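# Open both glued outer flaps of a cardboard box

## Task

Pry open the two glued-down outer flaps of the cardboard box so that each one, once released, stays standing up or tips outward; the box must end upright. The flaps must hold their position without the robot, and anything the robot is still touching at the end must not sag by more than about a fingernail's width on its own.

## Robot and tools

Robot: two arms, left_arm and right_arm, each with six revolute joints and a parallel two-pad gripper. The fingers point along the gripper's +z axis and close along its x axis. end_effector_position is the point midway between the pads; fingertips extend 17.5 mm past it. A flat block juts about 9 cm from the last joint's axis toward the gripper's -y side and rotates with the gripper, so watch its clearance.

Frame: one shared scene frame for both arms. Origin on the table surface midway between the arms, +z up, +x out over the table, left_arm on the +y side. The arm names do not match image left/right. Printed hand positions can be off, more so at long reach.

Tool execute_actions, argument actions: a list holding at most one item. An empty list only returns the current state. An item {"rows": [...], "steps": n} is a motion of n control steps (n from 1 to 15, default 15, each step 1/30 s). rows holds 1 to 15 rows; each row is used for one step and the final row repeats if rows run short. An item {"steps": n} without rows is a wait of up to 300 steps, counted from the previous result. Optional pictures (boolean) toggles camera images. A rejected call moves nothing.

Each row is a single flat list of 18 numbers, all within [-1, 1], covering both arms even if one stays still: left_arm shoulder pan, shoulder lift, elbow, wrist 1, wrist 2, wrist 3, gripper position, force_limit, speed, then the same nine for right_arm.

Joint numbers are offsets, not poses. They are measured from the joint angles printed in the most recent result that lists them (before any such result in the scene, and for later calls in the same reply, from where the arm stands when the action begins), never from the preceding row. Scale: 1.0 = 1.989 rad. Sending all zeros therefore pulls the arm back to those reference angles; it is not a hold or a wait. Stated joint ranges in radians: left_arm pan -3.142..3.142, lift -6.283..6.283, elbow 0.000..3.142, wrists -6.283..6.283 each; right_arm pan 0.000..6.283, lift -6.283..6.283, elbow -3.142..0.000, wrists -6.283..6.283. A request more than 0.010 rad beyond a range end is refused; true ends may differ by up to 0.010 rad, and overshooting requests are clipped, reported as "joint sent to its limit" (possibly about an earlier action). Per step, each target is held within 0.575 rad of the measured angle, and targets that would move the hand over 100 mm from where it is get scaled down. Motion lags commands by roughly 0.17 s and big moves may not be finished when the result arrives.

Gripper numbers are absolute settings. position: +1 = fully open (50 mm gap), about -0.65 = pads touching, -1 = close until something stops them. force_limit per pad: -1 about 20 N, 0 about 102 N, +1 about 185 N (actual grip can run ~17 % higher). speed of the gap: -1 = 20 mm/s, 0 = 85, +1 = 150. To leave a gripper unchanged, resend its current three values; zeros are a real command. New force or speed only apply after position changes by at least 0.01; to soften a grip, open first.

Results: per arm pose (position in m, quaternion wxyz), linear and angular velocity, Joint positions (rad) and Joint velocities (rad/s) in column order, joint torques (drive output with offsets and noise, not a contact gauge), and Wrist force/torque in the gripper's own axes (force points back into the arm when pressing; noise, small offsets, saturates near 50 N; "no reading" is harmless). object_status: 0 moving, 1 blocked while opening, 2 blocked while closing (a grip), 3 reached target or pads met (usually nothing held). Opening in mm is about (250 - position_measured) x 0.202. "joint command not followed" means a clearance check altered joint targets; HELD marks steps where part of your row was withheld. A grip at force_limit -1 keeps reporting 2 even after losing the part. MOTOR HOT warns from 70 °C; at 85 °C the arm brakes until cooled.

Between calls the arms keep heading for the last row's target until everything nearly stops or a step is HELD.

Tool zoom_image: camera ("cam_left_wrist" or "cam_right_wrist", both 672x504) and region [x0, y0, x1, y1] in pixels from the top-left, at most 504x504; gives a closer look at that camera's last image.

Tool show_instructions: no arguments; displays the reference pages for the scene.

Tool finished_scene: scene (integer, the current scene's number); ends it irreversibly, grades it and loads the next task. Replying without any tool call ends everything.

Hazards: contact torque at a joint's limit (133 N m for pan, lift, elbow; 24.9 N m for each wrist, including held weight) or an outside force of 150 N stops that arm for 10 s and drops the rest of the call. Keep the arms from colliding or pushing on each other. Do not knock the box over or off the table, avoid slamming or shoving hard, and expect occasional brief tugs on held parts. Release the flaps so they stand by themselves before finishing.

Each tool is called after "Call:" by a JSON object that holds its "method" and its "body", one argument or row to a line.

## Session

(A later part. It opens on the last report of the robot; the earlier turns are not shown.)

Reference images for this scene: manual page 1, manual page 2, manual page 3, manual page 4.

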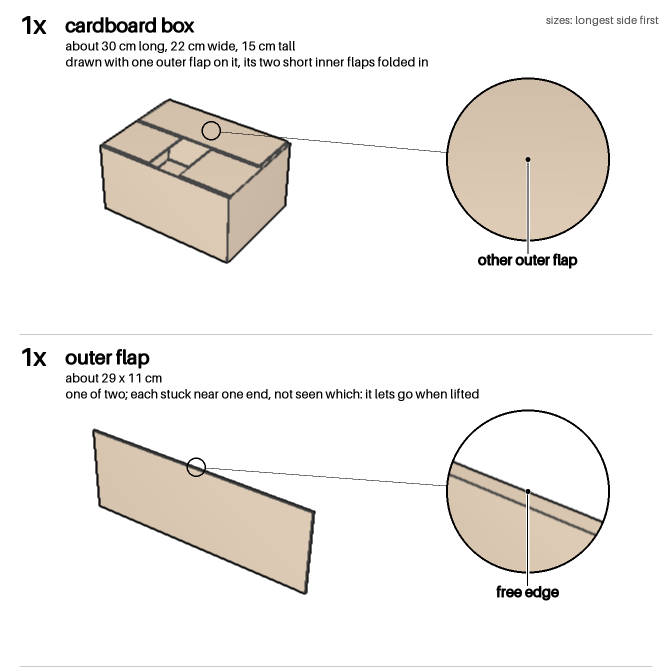

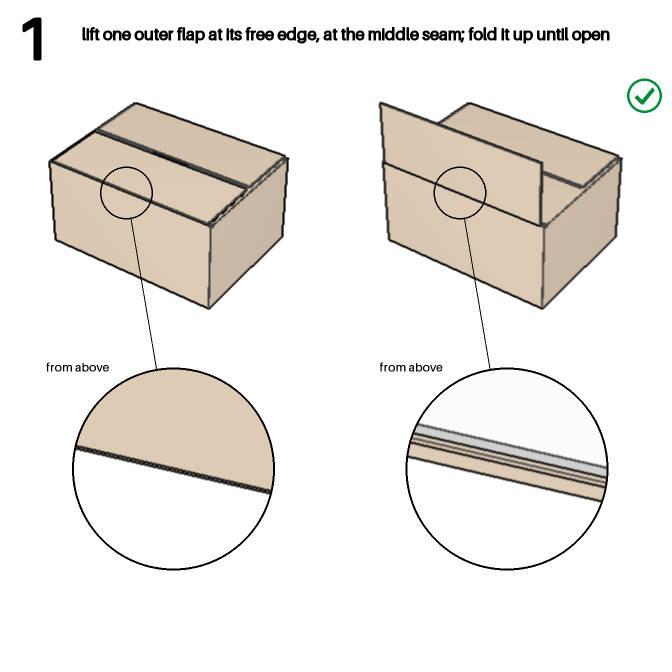

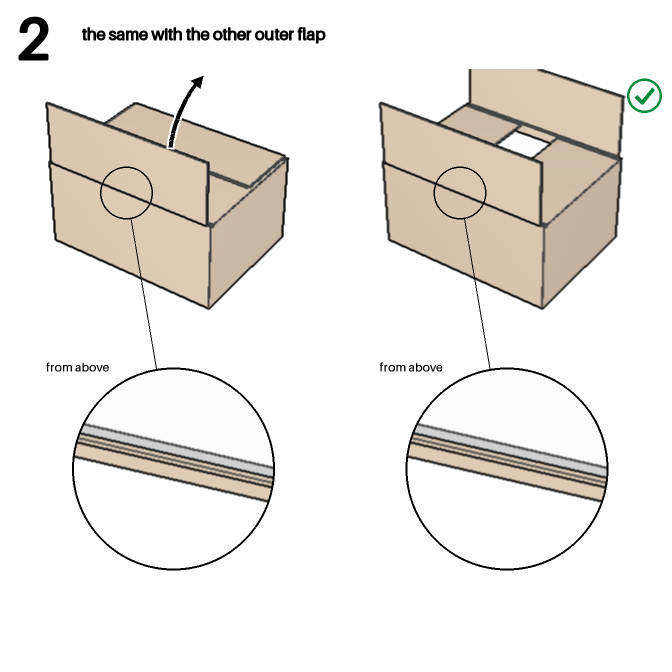

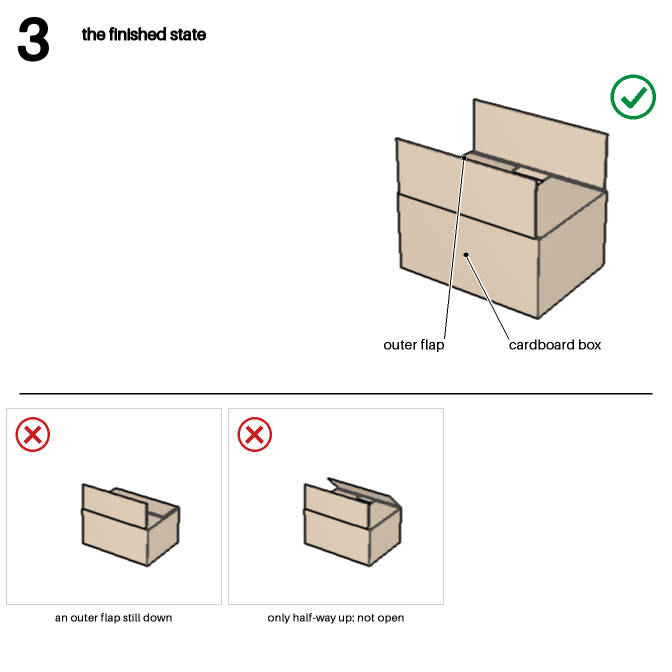

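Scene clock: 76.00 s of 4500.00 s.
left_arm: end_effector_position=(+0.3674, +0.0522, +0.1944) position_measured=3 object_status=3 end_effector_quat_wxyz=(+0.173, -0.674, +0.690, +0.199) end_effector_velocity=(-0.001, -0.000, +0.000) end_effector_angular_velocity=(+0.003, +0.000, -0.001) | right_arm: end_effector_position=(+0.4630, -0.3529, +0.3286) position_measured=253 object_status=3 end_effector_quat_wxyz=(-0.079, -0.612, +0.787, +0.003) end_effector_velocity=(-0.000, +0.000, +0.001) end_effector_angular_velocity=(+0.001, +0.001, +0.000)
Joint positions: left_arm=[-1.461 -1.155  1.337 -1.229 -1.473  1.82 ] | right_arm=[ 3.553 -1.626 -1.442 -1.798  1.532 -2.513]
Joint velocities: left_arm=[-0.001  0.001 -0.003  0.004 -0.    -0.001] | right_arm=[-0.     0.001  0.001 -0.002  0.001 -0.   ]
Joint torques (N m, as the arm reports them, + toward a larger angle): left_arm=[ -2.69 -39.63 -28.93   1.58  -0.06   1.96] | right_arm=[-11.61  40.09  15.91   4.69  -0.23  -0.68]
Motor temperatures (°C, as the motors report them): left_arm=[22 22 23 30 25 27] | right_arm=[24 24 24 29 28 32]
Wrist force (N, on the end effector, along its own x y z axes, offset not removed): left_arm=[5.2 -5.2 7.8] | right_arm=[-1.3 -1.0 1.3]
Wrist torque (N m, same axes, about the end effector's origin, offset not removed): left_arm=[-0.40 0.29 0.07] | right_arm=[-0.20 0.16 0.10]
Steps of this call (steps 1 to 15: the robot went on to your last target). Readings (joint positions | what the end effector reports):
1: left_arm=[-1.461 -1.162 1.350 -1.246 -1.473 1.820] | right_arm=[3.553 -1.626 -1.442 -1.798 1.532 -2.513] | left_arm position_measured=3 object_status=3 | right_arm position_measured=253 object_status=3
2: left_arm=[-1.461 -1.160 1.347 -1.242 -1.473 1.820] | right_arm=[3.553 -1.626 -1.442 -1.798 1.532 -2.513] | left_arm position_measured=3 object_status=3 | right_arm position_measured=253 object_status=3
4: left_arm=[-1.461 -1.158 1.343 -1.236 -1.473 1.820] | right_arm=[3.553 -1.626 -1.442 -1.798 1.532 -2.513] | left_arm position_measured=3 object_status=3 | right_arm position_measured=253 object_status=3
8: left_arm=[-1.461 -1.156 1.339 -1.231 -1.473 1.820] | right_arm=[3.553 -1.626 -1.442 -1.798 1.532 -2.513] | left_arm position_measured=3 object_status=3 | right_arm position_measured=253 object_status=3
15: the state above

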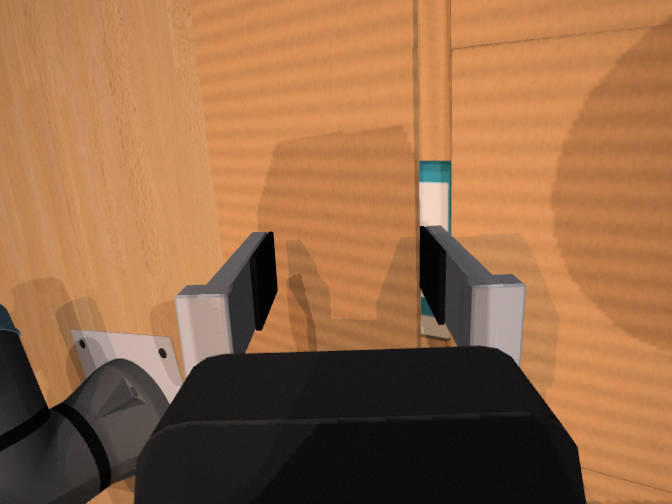

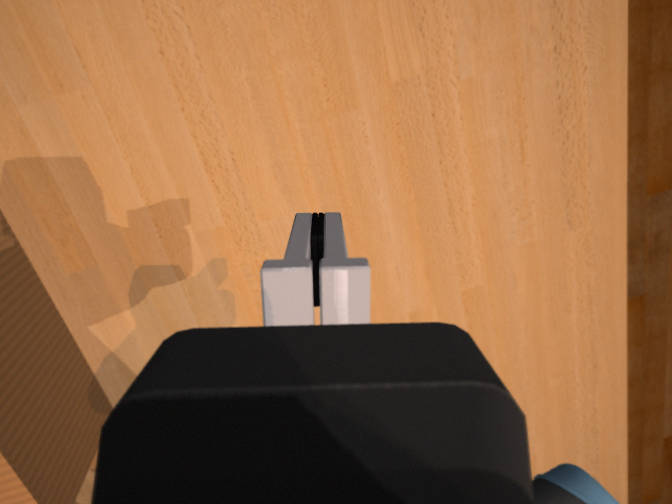

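Lifting; repeat the same.

Call:
{"method": "execute_actions", "body": {
  "actions": [
    {"rows":[[0,0.0076,-0.0135,0.0185,0,0,1,0,0,0,0,0,0,0,0,-1,0,0],[0,0.0076,-0.0135,0.0185,0,0,1,0,0,0,0,0,0,0,0,-1,0,0],[0,0.0076,-0.0135,0.0185,0,0,1,0,0,0,0,0,0,0,0,-1,0,0],[0,0.0152,-0.027,0.037,0,0,1,0,0,0,0,0,0,0,0,-1,0,0],[0,0.0152,-0.027,0.037,0,0,1,0,0,0,0,0,0,0,0,-1,0,0],[0,0.0152,-0.027,0.037,0,0,1,0,0,0,0,0,0,0,0,-1,0,0],[0,0.0228,-0.0405,0.0556,0,0,1,0,0,0,0,0,0,0,0,-1,0,0],[0,0.0228,-0.0405,0.0556,0,0,1,0,0,0,0,0,0,0,0,-1,0,0],[0,0.0228,-0.0405,0.0556,0,0,1,0,0,0,0,0,0,0,0,-1,0,0],[0,0.0304,-0.054,0.0741,0,0,1,0,0,0,0,0,0,0,0,-1,0,0]]}
  ],
  "pictures": false
}}

Call:
{"method": "execute_actions", "body": {
  "actions": [
    {"steps":15}
  ]
}}

Scene clock: 90.13 s of 4500.00 s.
left_arm: end_effector_position=(+0.3669, +0.0539, +0.2050) position_measured=3 object_status=3 end_effector_quat_wxyz=(+0.193, -0.664, +0.683, +0.234) end_effector_velocity=(-0.001, +0.004, +0.016) end_effector_angular_velocity=(+0.121, +0.032, +0.001) | right_arm: end_effector_position=(+0.4630, -0.3529, +0.3286) position_measured=253 object_status=3 end_effector_quat_wxyz=(-0.079, -0.612, +0.787, +0.003) end_effector_velocity=(+0.000, +0.000, +0.000) end_effector_angular_velocity=(+0.000, +0.000, -0.000)
Joint positions: left_arm=[-1.461 -1.104  1.247 -1.105 -1.473  1.82 ] | right_arm=[ 3.553 -1.626 -1.442 -1.798  1.532 -2.513]
Joint velocities: left_arm=[ 0.001  0.073 -0.13   0.181 -0.     0.001] | right_arm=[-0.    -0.     0.001 -0.001  0.    -0.   ]
Joint torques (N m, as the arm reports them, + toward a larger angle): left_arm=[ -2.1  -44.97 -26.83   2.    -0.08   1.5 ] | right_arm=[-9.14 38.53 15.8   4.8  -0.39 -0.78]
Motor temperatures (°C, as the motors report them): left_arm=[22 22 23 30 25 27] | right_arm=[24 24 24 29 28 32]
Wrist force (N, on the end effector, along its own x y z axes, offset not removed): left_arm=[4.4 -4.6 7.8] | right_arm=[0.7 -1.7 -1.8]
Wrist torque (N m, same axes, about the end effector's origin, offset not removed): left_arm=[-0.30 0.30 0.13] | right_arm=[-0.19 -0.02 -0.15]
Steps of this call (steps 1 to 15: the robot went on to your last target; steps 16 to 90: nothing new was sent; then 10.63 s passed at rest; steps 91 to 105: all 15 steps of this action). Readings (joint positions | what the end effector reports):
91: left_arm=[-1.461 -1.155 1.337 -1.228 -1.473 1.820] | right_arm=[3.553 -1.626 -1.442 -1.798 1.532 -2.513] | left_arm position_measured=3 object_status=3 | right_arm position_measured=253 object_status=3
92: left_arm=[-1.461 -1.154 1.335 -1.226 -1.473 1.820] | right_arm=[3.553 -1.626 -1.442 -1.798 1.532 -2.513] | left_arm position_measured=3 object_status=3 | right_arm position_measured=253 object_status=3
94: left_arm=[-1.461 -1.149 1.326 -1.214 -1.473 1.820] | right_arm=[3.553 -1.626 -1.442 -1.798 1.532 -2.513] | left_arm position_measured=3 object_status=3 | right_arm position_measured=253 object_status=3
98: left_arm=[-1.461 -1.134 1.300 -1.178 -1.473 1.820] | right_arm=[3.553 -1.626 -1.442 -1.798 1.532 -2.513] | left_arm position_measured=3 object_status=3 | right_arm position_measured=253 object_status=3
105: the state above

Scene clock: 90.63 s of 4500.00 s.
left_arm: end_effector_position=(+0.3668, +0.0544, +0.2072) position_measured=3 object_status=3 end_effector_quat_wxyz=(+0.196, -0.663, +0.682, +0.240) end_effector_velocity=(+0.001, +0.001, +0.000) end_effector_angular_velocity=(+0.003, +0.000, +0.002) | right_arm: end_effector_position=(+0.4630, -0.3529, +0.3286) position_measured=253 object_status=3 end_effector_quat_wxyz=(-0.079, -0.612, +0.787, +0.003) end_effector_velocity=(+0.000, -0.001, -0.000) end_effector_angular_velocity=(-0.002, -0.000, +0.000)
Joint positions: left_arm=[-1.461 -1.095  1.23  -1.082 -1.473  1.82 ] | right_arm=[ 3.553 -1.626 -1.442 -1.798  1.532 -2.513]
Joint velocities: left_arm=[ 0.001  0.001 -0.002  0.003 -0.    -0.001] | right_arm=[-0.     0.    -0.001  0.    -0.002 -0.   ]
Joint torques (N m, as the arm reports them, + toward a larger angle): left_arm=[ -2.3  -44.24 -28.07   2.47  -0.09   1.44] | right_arm=[-10.67  39.47  15.65   4.5   -0.13  -0.72]
Motor temperatures (°C, as the motors report them): left_arm=[22 22 23 30 25 27] | right_arm=[24 24 24 29 28 32]
Wrist force (N, on the end effector, along its own x y z axes, offset not removed): left_arm=[8.1 -7.3 8.7] | right_arm=[-0.1 -1.0 -1.4]
Wrist torque (N m, same axes, about the end effector's origin, offset not removed): left_arm=[-0.65 -0.10 -0.34] | right_arm=[0.00 -0.05 -0.07]
Steps of this call (steps 1 to 15: the robot went on to your last target). Readings (joint positions | what the end effector reports):
1: left_arm=[-1.461 -1.102 1.243 -1.100 -1.473 1.820] | right_arm=[3.553 -1.626 -1.442 -1.798 1.532 -2.513] | left_arm position_measured=3 object_status=3 | right_arm position_measured=253 object_status=3
2: left_arm=[-1.461 -1.100 1.240 -1.095 -1.473 1.820] | right_arm=[3.553 -1.626 -1.442 -1.798 1.532 -2.513] | left_arm position_measured=3 object_status=3 | right_arm position_measured=253 object_status=3
4: left_arm=[-1.461 -1.098 1.236 -1.090 -1.473 1.820] | right_arm=[3.553 -1.626 -1.442 -1.798 1.532 -2.513] | left_arm position_measured=3 object_status=3 | right_arm position_measured=253 object_status=3
8: left_arm=[-1.461 -1.096 1.232 -1.084 -1.473 1.820] | right_arm=[3.553 -1.626 -1.442 -1.798 1.532 -2.513] | left_arm position_measured=3 object_status=3 | right_arm position_measured=253 object_status=3
15: the state above

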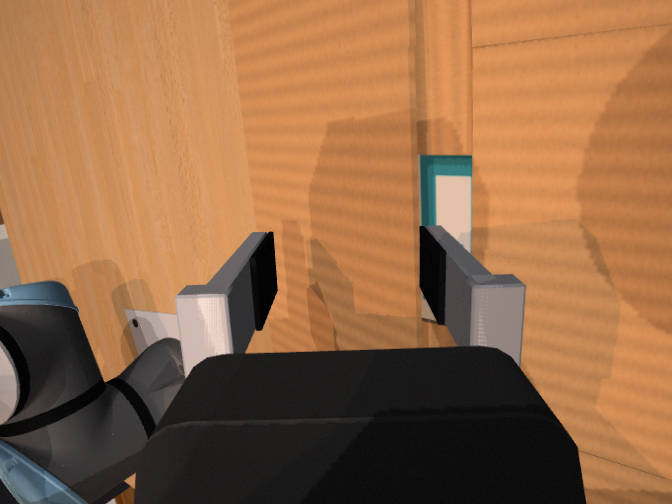

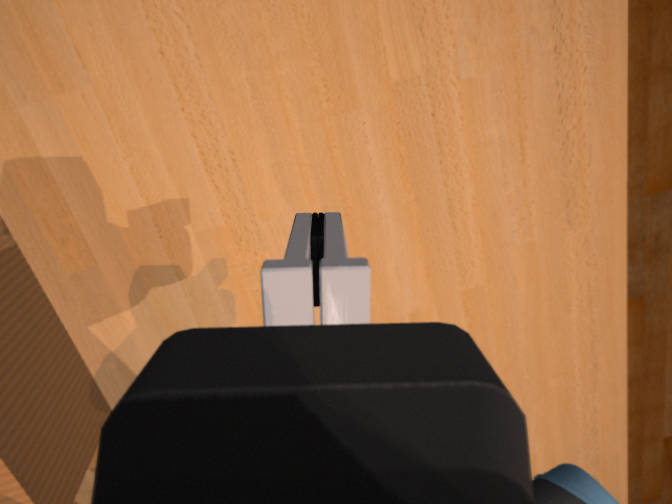

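Up 15, −6.

Call:
{"method": "execute_actions", "body": {
  "actions": [
    {"rows":[[0,-0.005,-0.002,0.007,0,0,1,0,0,0,0,0,0,0,0,-1,0,0],[0,-0.005,-0.002,0.007,0,0,1,0,0,0,0,0,0,0,0,-1,0,0],[0,-0.005,-0.002,0.007,0,0,1,0,0,0,0,0,0,0,0,-1,0,0],[0,-0.005,-0.002,0.007,0,0,1,0,0,0,0,0,0,0,0,-1,0,0],[0,-0.01,-0.004,0.014,0,0,1,0,0,0,0,0,0,0,0,-1,0,0]]}
  ],
  "pictures": false
}}

Call:
{"method": "execute_actions", "body": {
  "actions": [
    {"steps":10}
  ]
}}

Scene clock: 97.70 s of 4500.00 s.
left_arm: end_effector_position=(+0.3653, +0.0601, +0.2209) position_measured=3 object_status=3 end_effector_quat_wxyz=(+0.196, -0.663, +0.682, +0.240) end_effector_velocity=(-0.001, +0.003, +0.007) end_effector_angular_velocity=(+0.000, -0.000, +0.000) | right_arm: end_effector_position=(+0.4630, -0.3529, +0.3286) position_measured=253 object_status=3 end_effector_quat_wxyz=(-0.079, -0.612, +0.787, +0.003) end_effector_velocity=(+0.000, -0.000, +0.001) end_effector_angular_velocity=(-0.000, -0.001, +0.002)
Joint positions: left_arm=[-1.461 -1.113  1.223 -1.056 -1.473  1.82 ] | right_arm=[ 3.553 -1.626 -1.442 -1.798  1.532 -2.513]
Joint velocities: left_arm=[ 0.    -0.01  -0.004  0.014  0.    -0.   ] | right_arm=[ 0.     0.     0.001 -0.    -0.001 -0.001]
Joint torques (N m, as the arm reports them, + toward a larger angle): left_arm=[ -2.94 -54.1  -29.36   0.84  -0.19   1.5 ] | right_arm=[-10.12  38.72  15.13   4.58  -0.17  -0.68]
Motor temperatures (°C, as the motors report them): left_arm=[22 22 23 30 25 27] | right_arm=[24 24 24 29 28 32]
Wrist force (N, on the end effector, along its own x y z axes, offset not removed): left_arm=[2.9 -2.7 4.5] | right_arm=[-1.1 -1.4 -2.1]
Wrist torque (N m, same axes, about the end effector's origin, offset not removed): left_arm=[-0.09 -0.29 0.10] | right_arm=[-0.13 0.30 0.13]
Steps of this call (steps 1 to 15: the robot went on to your last target; steps 16 to 90: nothing new was sent; then 3.57 s passed at rest; steps 91 to 105: all 15 steps of this action). Readings (joint positions | what the end effector reports):
91: left_arm=[-1.461 -1.095 1.230 -1.081 -1.473 1.820] | right_arm=[3.553 -1.626 -1.442 -1.798 1.532 -2.513] | left_arm position_measured=3 object_status=3 | right_arm position_measured=253 object_status=3
92: left_arm=[-1.461 -1.095 1.230 -1.080 -1.473 1.820] | right_arm=[3.553 -1.626 -1.442 -1.798 1.532 -2.513] | left_arm position_measured=3 object_status=3 | right_arm position_measured=253 object_status=3
94: left_arm=[-1.461 -1.099 1.228 -1.076 -1.473 1.820] | right_arm=[3.553 -1.626 -1.442 -1.798 1.532 -2.513] | left_arm position_measured=3 object_status=3 | right_arm position_measured=253 object_status=3
98: left_arm=[-1.461 -1.107 1.225 -1.065 -1.473 1.820] | right_arm=[3.553 -1.626 -1.442 -1.798 1.532 -2.513] | left_arm position_measured=3 object_status=3 | right_arm position_measured=253 object_status=3
105: the state above

Scene clock: 98.03 s of 4500.00 s.
left_arm: end_effector_position=(+0.3652, +0.0604, +0.2218) position_measured=3 object_status=3 end_effector_quat_wxyz=(+0.196, -0.663, +0.682, +0.240) end_effector_velocity=(+0.000, +0.001, +0.000) end_effector_angular_velocity=(+0.001, +0.000, +0.001) | right_arm: end_effector_position=(+0.4630, -0.3529, +0.3286) position_measured=253 object_status=3 end_effector_quat_wxyz=(-0.079, -0.612, +0.787, +0.003) end_effector_velocity=(+0.001, +0.001, +0.002) end_effector_angular_velocity=(+0.002, -0.004, -0.000)
Joint positions: left_arm=[-1.461 -1.115  1.222 -1.054 -1.473  1.82 ] | right_arm=[ 3.553 -1.626 -1.442 -1.798  1.532 -2.513]
Joint velocities: left_arm=[ 0.001 -0.001  0.001  0.001 -0.     0.   ] | right_arm=[0.    0.    0.003 0.001 0.001 0.   ]
Joint torques (N m, as the arm reports them, + toward a larger angle): left_arm=[ -2.55 -54.25 -28.71   1.19  -0.17   1.56] | right_arm=[-10.65  38.87  15.42   4.77  -0.44  -0.79]
Motor temperatures (°C, as the motors report them): left_arm=[22 22 23 30 25 27] | right_arm=[24 24 24 29 28 32]
Wrist force (N, on the end effector, along its own x y z axes, offset not removed): left_arm=[-1.3 -2.8 2.1] | right_arm=[-1.3 0.5 2.3]
Wrist torque (N m, same axes, about the end effector's origin, offset not removed): left_arm=[-0.08 0.59 -0.01] | right_arm=[0.20 0.23 0.00]
Steps of this call (steps 1 to 10: the robot went on to your last target). Readings (joint positions | what the end effector reports):
1: left_arm=[-1.461 -1.114 1.223 -1.055 -1.473 1.820] | right_arm=[3.553 -1.626 -1.442 -1.798 1.532 -2.513] | left_arm position_measured=3 object_status=3 | right_arm position_measured=253 object_status=3
2: left_arm=[-1.461 -1.114 1.223 -1.055 -1.473 1.820] | right_arm=[3.553 -1.626 -1.442 -1.798 1.532 -2.513] | left_arm position_measured=3 object_status=3 | right_arm position_measured=253 object_status=3
4: left_arm=[-1.461 -1.114 1.223 -1.055 -1.473 1.820] | right_arm=[3.553 -1.626 -1.442 -1.798 1.532 -2.513] | left_arm position_measured=3 object_status=3 | right_arm position_measured=253 object_status=3
8: left_arm=[-1.461 -1.115 1.222 -1.054 -1.473 1.820] | right_arm=[3.553 -1.626 -1.442 -1.798 1.532 -2.513] | left_arm position_measured=3 object_status=3 | right_arm position_measured=253 object_status=3
10: the state above

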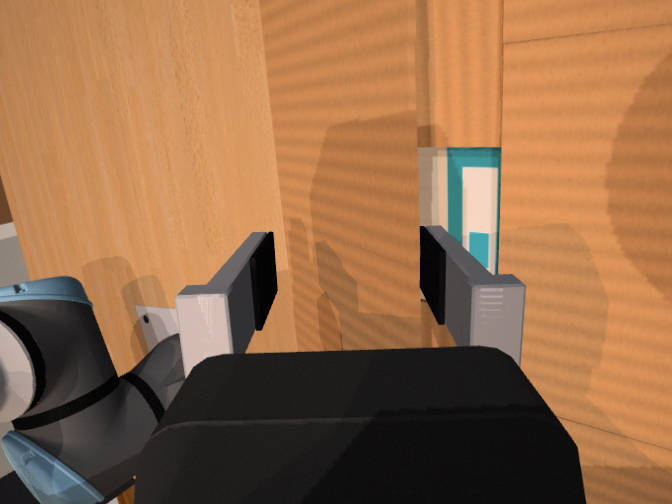

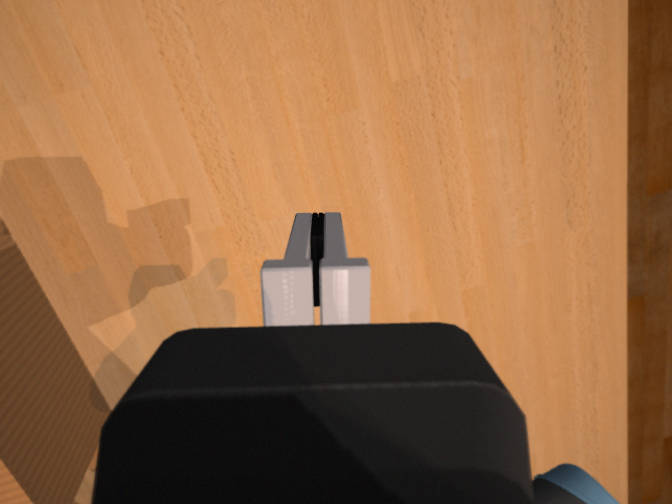

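Released; nearly the same state as scene 1. Replay the same sequences.

Call:
{"method": "execute_actions", "body": {
  "actions": [
    {"rows":[[0,-0.007,0.016,-0.009,0,0,1,0,0,0,0,0,0,0,0,-1,0,0],[0,-0.007,0.016,-0.009,0,0,1,0,0,0,0,0,0,0,0,-1,0,0],[0,-0.014,0.032,-0.018,0,0,1,0,0,0,0,0,0,0,0,-1,0,0],[0,-0.014,0.032,-0.018,0,0,1,0,0,0,0,0,0,0,0,-1,0,0],[0,-0.014,0.032,-0.018,0,0,1,0,0,0,0,0,0,0,0,-1,0,0],[0,-0.014,0.032,-0.018,0,0,1,0,0,0,0,0,0,0,0,-1,0,0],[0,-0.014,0.032,-0.018,0,0,1,0,0,0,0,0,0,0,0,-1,0,0],[0,-0.025,0.041,-0.015,0,0,1,0,0,0,0,0,0,0,0,-1,0,0],[0,-0.035,0.048,-0.012,0,0,1,0,0,0,0,0,0,0,0,-1,0,0],[0,-0.045,0.055,-0.009,0,0,1,0,0,0,0,0,0,0,0,-1,0,0],[0,-0.055,0.062,-0.007,0,0,1,0,0,0,0,0,0,0,0,-1,0,0],[0,-0.064,0.069,-0.004,0,0,1,0,0,0,0,0,0,0,0,-1,0,0],[0,-0.0728,0.0748,-0.002,0,0,1,0,0,0,0,0,0,0,0,-1,0,0]]}
  ],
  "pictures": false
}}

Call:
{"method": "execute_actions", "body": {
  "actions": [
    {"steps":18}
  ]
}}

Call:
{"method": "execute_actions", "body": {
  "actions": [
    {"rows":[[0,-0.029,0.031,-0.033,0,0,1,0,0,0,0,0,0,0,0,-1,0,0],[0,-0.048,0.052,-0.056,0,0,1,0,0,0,0,0,0,0,0,-1,0,0],[0,-0.068,0.073,-0.078,0,0,1,0,0,0,0,0,0,0,0,-1,0,0],[0,-0.087,0.094,-0.1,0,0,1,0,0,0,0,0,0,0,0,-1,0,0],[0,-0.107,0.115,-0.123,0,0,1,0,0,0,0,0,0,0,0,-1,0,0],[0,-0.126,0.135,-0.145,0,0,1,0,0,0,0,0,0,0,0,-1,0,0],[0,-0.146,0.156,-0.168,0,0,1,0,0,0,0,0,0,0,0,-1,0,0],[0,-0.165,0.177,-0.19,0,0,1,0,0,0,0,0,0,0,0,-1,0,0],[0,-0.185,0.198,-0.212,0,0,1,0,0,0,0,0,0,0,0,-1,0,0],[0,-0.204,0.219,-0.235,0,0,1,0,0,0,0,0,0,0,0,-1,0,0],[0,-0.223,0.24,-0.257,0,0,1,0,0,0,0,0,0,0,0,-1,0,0],[0,-0.243,0.26,-0.279,0,0,1,0,0,0,0,0,0,0,0,-1,0,0],[0,-0.262,0.281,-0.302,0,0,1,0,0,0,0,0,0,0,0,-1,0,0],[0,-0.28,0.3,-0.322,0,0,1,0,0,0,0,0,0,0,0,-1,0,0],[0,-0.2915,0.3124,-0.3351,0,0,1,0,0,0,0,0,0,0,0,-1,0,0]]}
  ],
  "pictures": false
}}

Call:
{"method": "execute_actions", "body": {
  "actions": [
    {"steps":30}
  ],
  "pictures": false
}}

Call:
{"method": "execute_actions", "body": {
  "actions": [
    {"rows":[[0,-0.0222,0.016,0.0062,0,0,1,0,0,0,0,0,0,0,0,-1,0,0],[0,-0.0222,0.016,0.0062,0,0,1,0,0,0,0,0,0,0,0,-1,0,0],[0,-0.0222,0.016,0.0062,0,0,1,0,0,0,0,0,0,0,0,-1,0,0],[0,-0.0444,0.0321,0.0124,0,0,1,0,0,0,0,0,0,0,0,-1,0,0]]}
  ],
  "pictures": false
}}

Call:
{"method": "execute_actions", "body": {
  "actions": [
    {"steps":12}
  ],
  "pictures": false
}}

Call:
{"method": "execute_actions", "body": {
  "actions": [
    {"rows":[[0,0.03,-0.022,-0.008,0,0,1,0,0,0,0,0,0,0,0,-1,0,0]]}
  ],
  "pictures": false
}}

Call:
{"method": "execute_actions", "body": {
  "actions": [
    {"steps":15}
  ]
}}

Scene clock: 124.40 s of 4500.00 s.
left_arm: end_effector_position=(+0.3559, +0.0966, +0.2309) position_measured=3 object_status=3 end_effector_quat_wxyz=(+0.197, -0.662, +0.682, +0.241) end_effector_velocity=(-0.037, +0.142, +0.099) end_effector_angular_velocity=(-0.019, -0.005, -0.000) | right_arm: end_effector_position=(+0.4630, -0.3529, +0.3286) position_measured=253 object_status=3 end_effector_quat_wxyz=(-0.079, -0.612, +0.787, +0.003) end_effector_velocity=(-0.000, -0.000, +0.000) end_effector_angular_velocity=(-0.000, +0.001, -0.002)
Joint positions: left_arm=[-1.461 -1.207  1.332 -1.07  -1.473  1.82 ] | right_arm=[ 3.553 -1.626 -1.442 -1.798  1.532 -2.513]
Joint velocities: left_arm=[-0.001 -0.396  0.291  0.086 -0.    -0.001] | right_arm=[-0.     0.     0.    -0.001  0.001  0.002]
Joint torques (N m, as the arm reports them, + toward a larger angle): left_arm=[ -2.4  -41.9  -16.57   1.04  -0.12   1.47] | right_arm=[-10.88  39.82  15.28   4.6   -0.33  -0.63]
Motor temperatures (°C, as the motors report them): left_arm=[22 22 23 30 25 27] | right_arm=[24 24 24 29 28 32]
Wrist force (N, on the end effector, along its own x y z axes, offset not removed): left_arm=[-1.1 -3.1 2.2] | right_arm=[-1.1 -1.6 1.2]
Wrist torque (N m, same axes, about the end effector's origin, offset not removed): left_arm=[-0.15 0.31 0.23] | right_arm=[-0.10 0.14 0.05]
Steps of this call (steps 1 to 15: the robot went on to your last target; steps 16 to 90: nothing new was sent; then 22.87 s passed at rest; steps 91 to 105: all 15 steps of this action). Readings (joint positions | what the end effector reports):
91: left_arm=[-1.461 -1.115 1.222 -1.054 -1.473 1.820] | right_arm=[3.553 -1.626 -1.442 -1.798 1.532 -2.513] | left_arm position_measured=3 object_status=3 | right_arm position_measured=253 object_status=3
92: left_arm=[-1.461 -1.116 1.224 -1.055 -1.473 1.820] | right_arm=[3.553 -1.626 -1.442 -1.798 1.532 -2.513] | left_arm position_measured=3 object_status=3 | right_arm position_measured=253 object_status=3
94: left_arm=[-1.461 -1.122 1.237 -1.063 -1.473 1.820] | right_arm=[3.553 -1.626 -1.442 -1.798 1.532 -2.513] | left_arm position_measured=3 object_status=3 | right_arm position_measured=253 object_status=3
98: left_arm=[-1.461 -1.135 1.268 -1.080 -1.473 1.820] | right_arm=[3.553 -1.626 -1.442 -1.798 1.532 -2.513] | left_arm position_measured=3 object_status=3 | right_arm position_measured=253 object_status=3
105: the state above

Scene clock: 125.00 s of 4500.00 s.
left_arm: end_effector_position=(+0.3510, +0.1156, +0.2431) position_measured=3 object_status=3 end_effector_quat_wxyz=(+0.196, -0.662, +0.682, +0.240) end_effector_velocity=(-0.000, +0.001, +0.001) end_effector_angular_velocity=(-0.001, -0.001, +0.000) | right_arm: end_effector_position=(+0.4630, -0.3529, +0.3286) position_measured=253 object_status=3 end_effector_quat_wxyz=(-0.079, -0.612, +0.787, +0.003) end_effector_velocity=(-0.001, -0.000, +0.000) end_effector_angular_velocity=(+0.001, +0.000, -0.002)
Joint positions: left_arm=[-1.461 -1.259  1.371 -1.058 -1.473  1.82 ] | right_arm=[ 3.553 -1.626 -1.442 -1.798  1.532 -2.513]
Joint velocities: left_arm=[-0.    -0.004  0.002  0.001 -0.    -0.001] | right_arm=[-0.     0.001 -0.    -0.001  0.001  0.002]
Joint torques (N m, as the arm reports them, + toward a larger angle): left_arm=[ -2.7  -48.6  -16.98   1.08  -0.14   1.46] | right_arm=[-9.34 39.65 15.42  4.64 -0.1  -0.81]
Motor temperatures (°C, as the motors report them): left_arm=[22 22 23 30 25 27] | right_arm=[24 24 24 29 28 32]
Wrist force (N, on the end effector, along its own x y z axes, offset not removed): left_arm=[3.3 -2.3 0.8] | right_arm=[0.8 -1.3 -2.1]
Wrist torque (N m, same axes, about the end effector's origin, offset not removed): left_arm=[-0.16 -0.50 -0.04] | right_arm=[-0.29 -0.24 -0.13]
Steps of this call (steps 1 to 18: the robot went on to your last target). Readings (joint positions | what the end effector reports):
1: left_arm=[-1.461 -1.219 1.341 -1.067 -1.473 1.820] | right_arm=[3.553 -1.626 -1.442 -1.798 1.532 -2.513] | left_arm position_measured=3 object_status=3 | right_arm position_measured=253 object_status=3
2: left_arm=[-1.461 -1.228 1.348 -1.065 -1.473 1.820] | right_arm=[3.553 -1.626 -1.442 -1.798 1.532 -2.513] | left_arm position_measured=3 object_status=3 | right_arm position_measured=253 object_status=3
4: left_arm=[-1.461 -1.241 1.357 -1.062 -1.473 1.820] | right_arm=[3.553 -1.626 -1.442 -1.798 1.532 -2.513] | left_arm position_measured=3 object_status=3 | right_arm position_measured=253 object_status=3
8: left_arm=[-1.461 -1.253 1.366 -1.060 -1.473 1.820] | right_arm=[3.553 -1.626 -1.442 -1.798 1.532 -2.513] | left_arm position_measured=3 object_status=3 | right_arm position_measured=253 object_status=3
18: the state above

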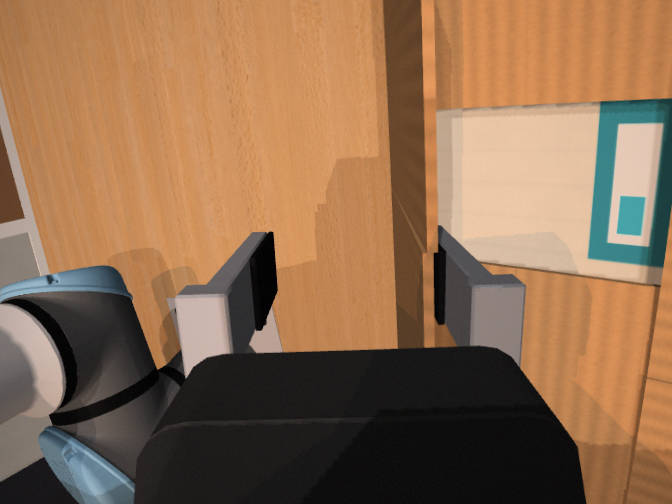

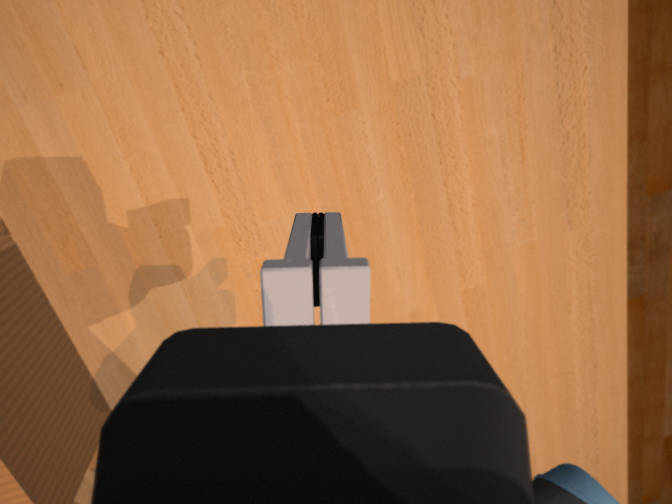

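Scene clock: 125.50 s of 4500.00 s.
left_arm: end_effector_position=(+0.3399, +0.1587, +0.2471) position_measured=3 object_status=3 end_effector_quat_wxyz=(+0.095, -0.700, +0.705, +0.065) end_effector_velocity=(-0.034, +0.132, -0.008) end_effector_angular_velocity=(-1.145, -0.295, +0.000) | right_arm: end_effector_position=(+0.4630, -0.3529, +0.3286) position_measured=253 object_status=3 end_effector_quat_wxyz=(-0.079, -0.612, +0.787, +0.003) end_effector_velocity=(+0.000, -0.001, -0.000) end_effector_angular_velocity=(-0.002, +0.000, -0.000)
Joint positions: left_arm=[-1.461 -1.646  1.785 -1.501 -1.473  1.82 ] | right_arm=[ 3.553 -1.626 -1.442 -1.798  1.532 -2.513]
Joint velocities: left_arm=[ 0.001 -1.106  1.182 -1.258 -0.     0.001] | right_arm=[-0.    -0.    -0.    -0.    -0.002  0.   ]
Joint torques (N m, as the arm reports them, + toward a larger angle): left_arm=[ -1.78 -37.71 -11.27  -5.66  -0.03   1.49] | right_arm=[-10.96  39.23  14.68   4.63  -0.47  -0.27]
Motor temperatures (°C, as the motors report them): left_arm=[22 22 23 30 25 27] | right_arm=[24 24 24 29 28 32]
Wrist force (N, on the end effector, along its own x y z axes, offset not removed): left_arm=[1.4 0.3 5.6] | right_arm=[0.8 -1.7 -1.8]
Wrist torque (N m, same axes, about the end effector's origin, offset not removed): left_arm=[0.77 -0.05 0.14] | right_arm=[-0.13 -0.02 -0.10]
Steps of this call (steps 1 to 15: all 15 steps of this action). Readings (joint positions | what the end effector reports):
1: left_arm=[-1.461 -1.259 1.371 -1.058 -1.473 1.820] | right_arm=[3.553 -1.626 -1.442 -1.798 1.532 -2.513] | left_arm position_measured=3 object_status=3 | right_arm position_measured=253 object_status=3
2: left_arm=[-1.461 -1.262 1.374 -1.061 -1.473 1.820] | right_arm=[3.553 -1.626 -1.442 -1.798 1.532 -2.513] | left_arm position_measured=3 object_status=3 | right_arm position_measured=253 object_status=3
4: left_arm=[-1.461 -1.289 1.403 -1.092 -1.473 1.820] | right_arm=[3.553 -1.626 -1.442 -1.798 1.532 -2.513] | left_arm position_measured=3 object_status=3 | right_arm position_measured=253 object_status=3
8: left_arm=[-1.461 -1.397 1.518 -1.215 -1.473 1.820] | right_arm=[3.553 -1.626 -1.442 -1.798 1.532 -2.513] | left_arm position_measured=3 object_status=3 | right_arm position_measured=253 object_status=3
15: the state above

Scene clock: 126.50 s of 4500.00 s.
left_arm: end_effector_position=(+0.3341, +0.1812, +0.2435) position_measured=3 object_status=3 end_effector_quat_wxyz=(+0.042, -0.707, +0.705, -0.025) end_effector_velocity=(-0.000, -0.001, +0.001) end_effector_angular_velocity=(-0.003, -0.001, -0.001) | right_arm: end_effector_position=(+0.4630, -0.3529, +0.3286) position_measured=253 object_status=3 end_effector_quat_wxyz=(-0.079, -0.612, +0.787, +0.003) end_effector_velocity=(-0.000, -0.001, -0.001) end_effector_angular_velocity=(-0.002, +0.002, -0.000)
Joint positions: left_arm=[-1.461 -1.839  1.992 -1.725 -1.473  1.82 ] | right_arm=[ 3.553 -1.626 -1.442 -1.798  1.532 -2.513]
Joint velocities: left_arm=[-0.001 -0.001 -0.001 -0.001 -0.    -0.   ] | right_arm=[-0.    -0.001 -0.001 -0.001 -0.001 -0.   ]
Joint torques (N m, as the arm reports them, + toward a larger angle): left_arm=[ -1.46 -22.34 -18.96  -4.22  -0.04   1.51] | right_arm=[-9.46 40.99 15.31  4.4  -0.34 -0.63]
Motor temperatures (°C, as the motors report them): left_arm=[22 22 23 30 25 27] | right_arm=[24 24 24 29 28 32]
Wrist force (N, on the end effector, along its own x y z axes, offset not removed): left_arm=[3.5 -2.1 2.3] | right_arm=[1.4 1.4 -1.9]
Wrist torque (N m, same axes, about the end effector's origin, offset not removed): left_arm=[-0.03 -0.29 0.05] | right_arm=[0.22 -0.25 -0.13]
Steps of this call (steps 1 to 30: the robot went on to your last target). Readings (joint positions | what the end effector reports):
1: left_arm=[-1.461 -1.683 1.824 -1.543 -1.473 1.820] | right_arm=[3.553 -1.626 -1.442 -1.798 1.532 -2.513] | left_arm position_measured=3 object_status=3 | right_arm position_measured=253 object_status=3
2: left_arm=[-1.461 -1.717 1.860 -1.582 -1.473 1.820] | right_arm=[3.553 -1.626 -1.442 -1.798 1.532 -2.513] | left_arm position_measured=3 object_status=3 | right_arm position_measured=253 object_status=3
4: left_arm=[-1.461 -1.766 1.913 -1.640 -1.473 1.820] | right_arm=[3.553 -1.626 -1.442 -1.798 1.532 -2.513] | left_arm position_measured=3 object_status=3 | right_arm position_measured=253 object_status=3
8: left_arm=[-1.461 -1.813 1.964 -1.695 -1.473 1.820] | right_arm=[3.553 -1.626 -1.442 -1.798 1.532 -2.513] | left_arm position_measured=3 object_status=3 | right_arm position_measured=253 object_status=3
30: the state above
All arms were judged still, so your last target was given up. Only a new action makes them travel on or press farther. Fingers that are still opening or closing keep moving.

Scene clock: 127.00 s of 4500.00 s.
left_arm: end_effector_position=(+0.3260, +0.2127, +0.2417) position_measured=3 object_status=3 end_effector_quat_wxyz=(+0.042, -0.707, +0.705, -0.025) end_effector_velocity=(-0.004, +0.014, -0.002) end_effector_angular_velocity=(+0.001, +0.000, -0.002) | right_arm: end_effector_position=(+0.4630, -0.3529, +0.3286) position_measured=253 object_status=3 end_effector_quat_wxyz=(-0.079, -0.612, +0.787, +0.003) end_effector_velocity=(-0.001, -0.000, -0.000) end_effector_angular_velocity=(-0.001, +0.002, -0.002)
Joint positions: left_arm=[-1.461 -1.922  2.052 -1.701 -1.473  1.82 ] | right_arm=[ 3.553 -1.626 -1.442 -1.798  1.532 -2.513]
Joint velocities: left_arm=[-0.001 -0.038  0.028  0.011  0.     0.001] | right_arm=[-0.     0.001 -0.001 -0.001  0.     0.001]
Joint torques (N m, as the arm reports them, + toward a larger angle): left_arm=[ -1.45 -19.32 -18.76  -1.07   0.02   1.45] | right_arm=[-10.77  39.28  16.33   4.66  -0.42  -0.55]
Motor temperatures (°C, as the motors report them): left_arm=[22 22 23 30 25 27] | right_arm=[24 24 24 29 28 32]
Wrist force (N, on the end effector, along its own x y z axes, offset not removed): left_arm=[2.9 -0.9 3.6] | right_arm=[-0.4 -1.3 -0.6]
Wrist torque (N m, same axes, about the end effector's origin, offset not removed): left_arm=[0.17 -0.35 -0.02] | right_arm=[-0.08 0.00 -0.04]
Steps of this call (steps 1 to 15: all 15 steps of this action). Readings (joint positions | what the end effector reports):
1: left_arm=[-1.461 -1.839 1.992 -1.725 -1.473 1.820] | right_arm=[3.553 -1.626 -1.442 -1.798 1.532 -2.513] | left_arm position_measured=3 object_status=3 | right_arm position_measured=253 object_status=3
2: left_arm=[-1.461 -1.841 1.994 -1.724 -1.473 1.820] | right_arm=[3.553 -1.626 -1.442 -1.798 1.532 -2.513] | left_arm position_measured=3 object_status=3 | right_arm position_measured=253 object_status=3
4: left_arm=[-1.461 -1.856 2.005 -1.720 -1.473 1.820] | right_arm=[3.553 -1.626 -1.442 -1.798 1.532 -2.513] | left_arm position_measured=3 object_status=3 | right_arm position_measured=253 object_status=3
8: left_arm=[-1.461 -1.896 2.034 -1.708 -1.473 1.820] | right_arm=[3.553 -1.626 -1.442 -1.798 1.532 -2.513] | left_arm position_measured=3 object_status=3 | right_arm position_measured=253 object_status=3
15: the state above

Scene clock: 127.40 s of 4500.00 s.
left_arm: end_effector_position=(+0.3256, +0.2144, +0.2415) position_measured=3 object_status=3 end_effector_quat_wxyz=(+0.042, -0.707, +0.705, -0.025) end_effector_velocity=(-0.000, +0.001, -0.000) end_effector_angular_velocity=(+0.000, +0.000, -0.001) | right_arm: end_effector_position=(+0.4630, -0.3529, +0.3286) position_measured=253 object_status=3 end_effector_quat_wxyz=(-0.079, -0.612, +0.787, +0.003) end_effector_velocity=(+0.000, -0.000, -0.000) end_effector_angular_velocity=(-0.001, +0.001, +0.001)
Joint positions: left_arm=[-1.461 -1.927  2.056 -1.7   -1.473  1.82 ] | right_arm=[ 3.553 -1.626 -1.442 -1.798  1.532 -2.513]
Joint velocities: left_arm=[-0.    -0.002  0.002  0.    -0.     0.   ] | right_arm=[-0.    -0.001  0.001 -0.001 -0.    -0.001]
Joint torques (N m, as the arm reports them, + toward a larger angle): left_arm=[ -1.93 -19.6  -19.06  -1.03  -0.12   1.48] | right_arm=[-9.83 39.09 15.77  4.81 -0.38 -0.66]
Motor temperatures (°C, as the motors report them): left_arm=[22 22 23 30 25 27] | right_arm=[24 24 24 29 28 32]
Wrist force (N, on the end effector, along its own x y z axes, offset not removed): left_arm=[0.1 -1.4 1.6] | right_arm=[-0.9 -2.5 -0.5]
Wrist torque (N m, same axes, about the end effector's origin, offset not removed): left_arm=[0.11 0.16 0.20] | right_arm=[-0.32 0.20 -0.05]
Steps of this call (steps 1 to 12: the robot went on to your last target). Readings (joint positions | what the end effector reports):
1: left_arm=[-1.461 -1.923 2.053 -1.701 -1.473 1.820] | right_arm=[3.553 -1.626 -1.442 -1.798 1.532 -2.513] | left_arm position_measured=3 object_status=3 | right_arm position_measured=253 object_status=3
2: left_arm=[-1.461 -1.924 2.054 -1.701 -1.473 1.820] | right_arm=[3.553 -1.626 -1.442 -1.798 1.532 -2.513] | left_arm position_measured=3 object_status=3 | right_arm position_measured=253 object_status=3
4: left_arm=[-1.461 -1.925 2.055 -1.700 -1.473 1.820] | right_arm=[3.553 -1.626 -1.442 -1.798 1.532 -2.513] | left_arm position_measured=3 object_status=3 | right_arm position_measured=253 object_status=3
8: left_arm=[-1.461 -1.926 2.055 -1.700 -1.473 1.820] | right_arm=[3.553 -1.626 -1.442 -1.798 1.532 -2.513] | left_arm position_measured=3 object_status=3 | right_arm position_measured=253 object_status=3
12: the state above

Scene clock: 127.90 s of 4500.00 s.
left_arm: end_effector_position=(+0.3311, +0.1928, +0.2434) position_measured=3 object_status=3 end_effector_quat_wxyz=(+0.042, -0.707, +0.705, -0.025) end_effector_velocity=(+0.002, -0.006, +0.000) end_effector_angular_velocity=(+0.000, +0.000, +0.001) | right_arm: end_effector_position=(+0.4630, -0.3529, +0.3286) position_measured=253 object_status=3 end_effector_quat_wxyz=(-0.079, -0.612, +0.787, +0.003) end_effector_velocity=(-0.000, -0.000, -0.000) end_effector_angular_velocity=(-0.000, +0.001, -0.001)
Joint positions: left_arm=[-1.461 -1.869  2.013 -1.715 -1.473  1.82 ] | right_arm=[ 3.553 -1.626 -1.442 -1.798  1.532 -2.513]
Joint velocities: left_arm=[-0.     0.017 -0.012 -0.005  0.    -0.001] | right_arm=[-0.    -0.     0.    -0.001  0.     0.   ]
Joint torques (N m, as the arm reports them, + toward a larger angle): left_arm=[ -1.46  -6.94 -31.16  -4.63  -0.1    1.48] | right_arm=[-11.3   38.84  16.16   4.49  -0.35  -0.45]
Motor temperatures (°C, as the motors report them): left_arm=[22 22 23 30 25 27] | right_arm=[24 24 24 29 28 32]
Wrist force (N, on the end effector, along its own x y z axes, offset not removed): left_arm=[-0.8 -2.7 4.0] | right_arm=[-0.3 -0.7 0.5]
Wrist torque (N m, same axes, about the end effector's origin, offset not removed): left_arm=[-0.36 0.02 0.11] | right_arm=[-0.01 -0.01 -0.11]
Steps of this call (steps 1 to 15: all 15 steps of this action). Readings (joint positions | what the end effector reports):
1: left_arm=[-1.461 -1.927 2.056 -1.700 -1.473 1.820] | right_arm=[3.553 -1.626 -1.442 -1.798 1.532 -2.513] | left_arm position_measured=3 object_status=3 | right_arm position_measured=253 object_status=3
2: left_arm=[-1.461 -1.924 2.053 -1.701 -1.473 1.820] | right_arm=[3.553 -1.626 -1.442 -1.798 1.532 -2.513] | left_arm position_measured=3 object_status=3 | right_arm position_measured=253 object_status=3
4: left_arm=[-1.461 -1.904 2.039 -1.706 -1.473 1.820] | right_arm=[3.553 -1.626 -1.442 -1.798 1.532 -2.513] | left_arm position_measured=3 object_status=3 | right_arm position_measured=253 object_status=3
8: left_arm=[-1.461 -1.880 2.021 -1.713 -1.473 1.820] | right_arm=[3.553 -1.626 -1.442 -1.798 1.532 -2.513] | left_arm position_measured=3 object_status=3 | right_arm position_measured=253 object_status=3
15: the state above

Scene clock: 128.40 s of 4500.00 s.
left_arm: end_effector_position=(+0.3313, +0.1920, +0.2434) position_measured=3 object_status=3 end_effector_quat_wxyz=(+0.042, -0.707, +0.705, -0.025) end_effector_velocity=(+0.000, +0.001, -0.001) end_effector_angular_velocity=(+0.002, +0.001, +0.000) | right_arm: end_effector_position=(+0.4630, -0.3529, +0.3286) position_measured=253 object_status=3 end_effector_quat_wxyz=(-0.079, -0.612, +0.787, +0.003) end_effector_velocity=(-0.000, +0.000, -0.001) end_effector_angular_velocity=(+0.000, +0.002, +0.001)
Joint positions: left_arm=[-1.461 -1.867  2.012 -1.716 -1.473  1.82 ] | right_arm=[ 3.553 -1.626 -1.442 -1.798  1.532 -2.513]
Joint velocities: left_arm=[ 0.001  0.     0.002 -0.    -0.     0.001] | right_arm=[ 0.    -0.001 -0.    -0.     0.001 -0.001]
Joint torques (N m, as the arm reports them, + toward a larger angle): left_arm=[ -1.14  -6.02 -31.04  -4.66   0.01   1.51] | right_arm=[-10.73  39.03  15.4    4.84  -0.41  -0.59]
Motor temperatures (°C, as the motors report them): left_arm=[22 22 23 30 25 27] | right_arm=[24 24 24 29 28 32]
Wrist force (N, on the end effector, along its own x y z axes, offset not removed): left_arm=[1.3 -3.9 5.9] | right_arm=[-0.2 -1.1 -3.3]
Wrist torque (N m, same axes, about the end effector's origin, offset not removed): left_arm=[-0.44 -0.23 0.12] | right_arm=[-0.18 0.04 -0.10]
Steps of this call (steps 1 to 15: the robot went on to your last target). Readings (joint positions | what the end effector reports):
1: left_arm=[-1.461 -1.869 2.013 -1.716 -1.473 1.820] | right_arm=[3.553 -1.626 -1.442 -1.798 1.532 -2.513] | left_arm position_measured=3 object_status=3 | right_arm position_measured=253 object_status=3
2: left_arm=[-1.461 -1.868 2.013 -1.716 -1.473 1.820] | right_arm=[3.553 -1.626 -1.442 -1.798 1.532 -2.513] | left_arm position_measured=3 object_status=3 | right_arm position_measured=253 object_status=3
4: left_arm=[-1.461 -1.868 2.012 -1.716 -1.473 1.820] | right_arm=[3.553 -1.626 -1.442 -1.798 1.532 -2.513] | left_arm position_measured=3 object_status=3 | right_arm position_measured=253 object_status=3
8: left_arm=[-1.461 -1.867 2.012 -1.716 -1.473 1.820] | right_arm=[3.553 -1.626 -1.442 -1.798 1.532 -2.513] | left_arm position_measured=3 object_status=3 | right_arm position_measured=253 object_status=3
15: the state above
All arms were judged still, so your last target was given up. Only a new action makes them travel on or press farther. Fingers that are still opening or closing keep moving.

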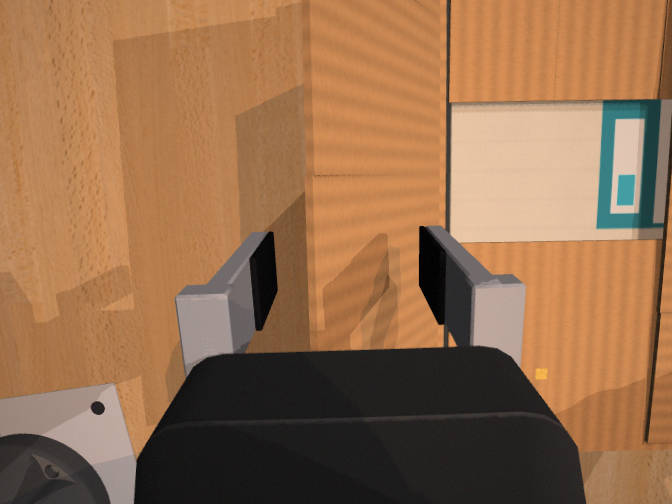

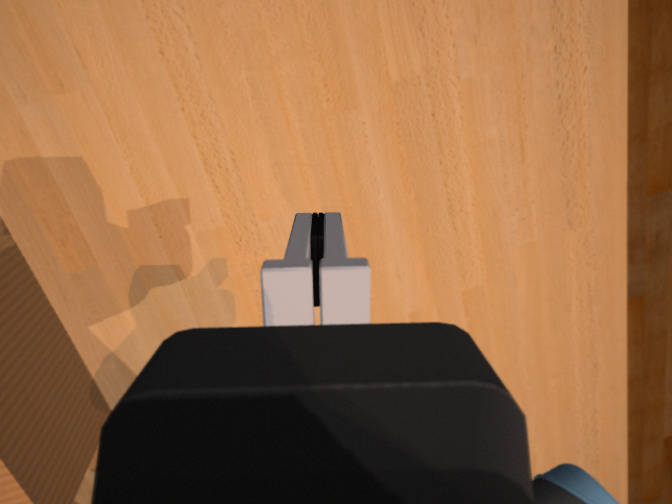

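Call:
{"method": "execute_actions", "body": {
  "actions": [
    {"rows":[[0,-0.0165,-0.104,0.121,0,0,1,0,0,0,0,0,0,0,0,-1,0,0]],"steps":15}
  ]
}}

Scene clock: 149.93 s of 4500.00 s.
left_arm: end_effector_position=(+0.3288, +0.2018, +0.3289) position_measured=3 object_status=3 end_effector_quat_wxyz=(+0.042, -0.707, +0.705, -0.025) end_effector_velocity=(-0.002, +0.008, +0.029) end_effector_angular_velocity=(+0.007, +0.002, +0.001) | right_arm: end_effector_position=(+0.4630, -0.3529, +0.3286) position_measured=253 object_status=3 end_effector_quat_wxyz=(-0.079, -0.612, +0.787, +0.003) end_effector_velocity=(+0.000, -0.000, -0.000) end_effector_angular_velocity=(-0.001, +0.001, -0.000)
Joint positions: left_arm=[-1.461 -1.899  1.814 -1.487 -1.473  1.82 ] | right_arm=[ 3.553 -1.626 -1.442 -1.798  1.532 -2.513]
Joint velocities: left_arm=[ 0.    -0.009 -0.071  0.087  0.    -0.001] | right_arm=[ 0.    -0.001  0.    -0.001 -0.001  0.001]
Joint torques (N m, as the arm reports them, + toward a larger angle): left_arm=[ -1.42 -19.5  -30.06  -1.37  -0.09   1.49] | right_arm=[-10.65  39.19  16.53   4.45  -0.09  -0.5 ]
Motor temperatures (°C, as the motors report them): left_arm=[22 22 23 30 25 27] | right_arm=[24 24 24 29 28 32]
Wrist force (N, on the end effector, along its own x y z axes, offset not removed): left_arm=[-3.7 -1.9 1.6] | right_arm=[-2.0 -2.6 -2.3]
Wrist torque (N m, same axes, about the end effector's origin, offset not removed): left_arm=[-0.25 0.71 0.13] | right_arm=[-0.44 0.41 -0.04]
Steps of this call (steps 1 to 90: nothing new was sent; then 18.03 s passed at rest; steps 91 to 105: all 15 steps of this action). Readings (joint positions | what the end effector reports):
91: left_arm=[-1.461 -1.867 2.012 -1.716 -1.473 1.820] | right_arm=[3.553 -1.626 -1.442 -1.798 1.532 -2.513] | left_arm position_measured=3 object_status=3 | right_arm position_measured=253 object_status=3
92: left_arm=[-1.461 -1.869 2.009 -1.713 -1.473 1.820] | right_arm=[3.553 -1.626 -1.442 -1.798 1.532 -2.513] | left_arm position_measured=3 object_status=3 | right_arm position_measured=253 object_status=3
94: left_arm=[-1.461 -1.880 1.964 -1.666 -1.473 1.820] | right_arm=[3.553 -1.626 -1.442 -1.798 1.532 -2.513] | left_arm position_measured=3 object_status=3 | right_arm position_measured=253 object_status=3
98: left_arm=[-1.461 -1.893 1.862 -1.545 -1.473 1.820] | right_arm=[3.553 -1.626 -1.442 -1.798 1.532 -2.513] | left_arm position_measured=3 object_status=3 | right_arm position_measured=253 object_status=3
105: the state above

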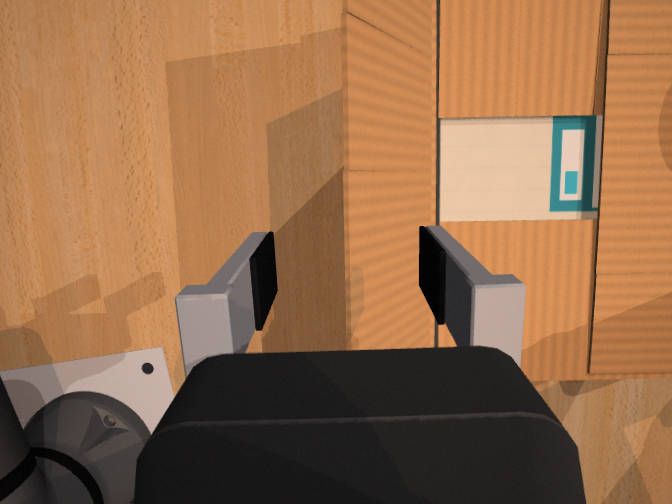

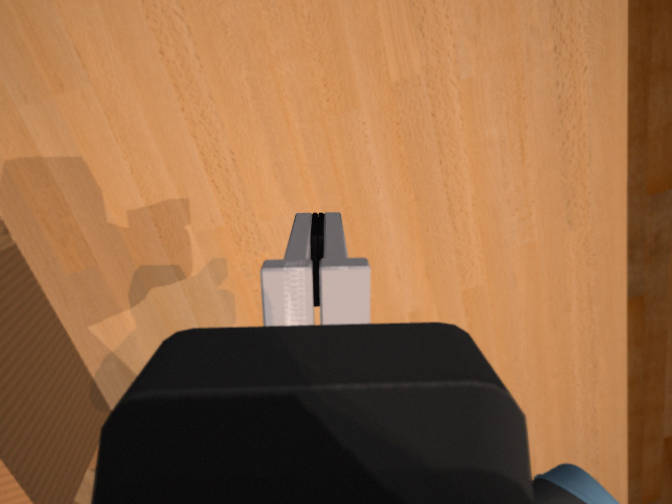

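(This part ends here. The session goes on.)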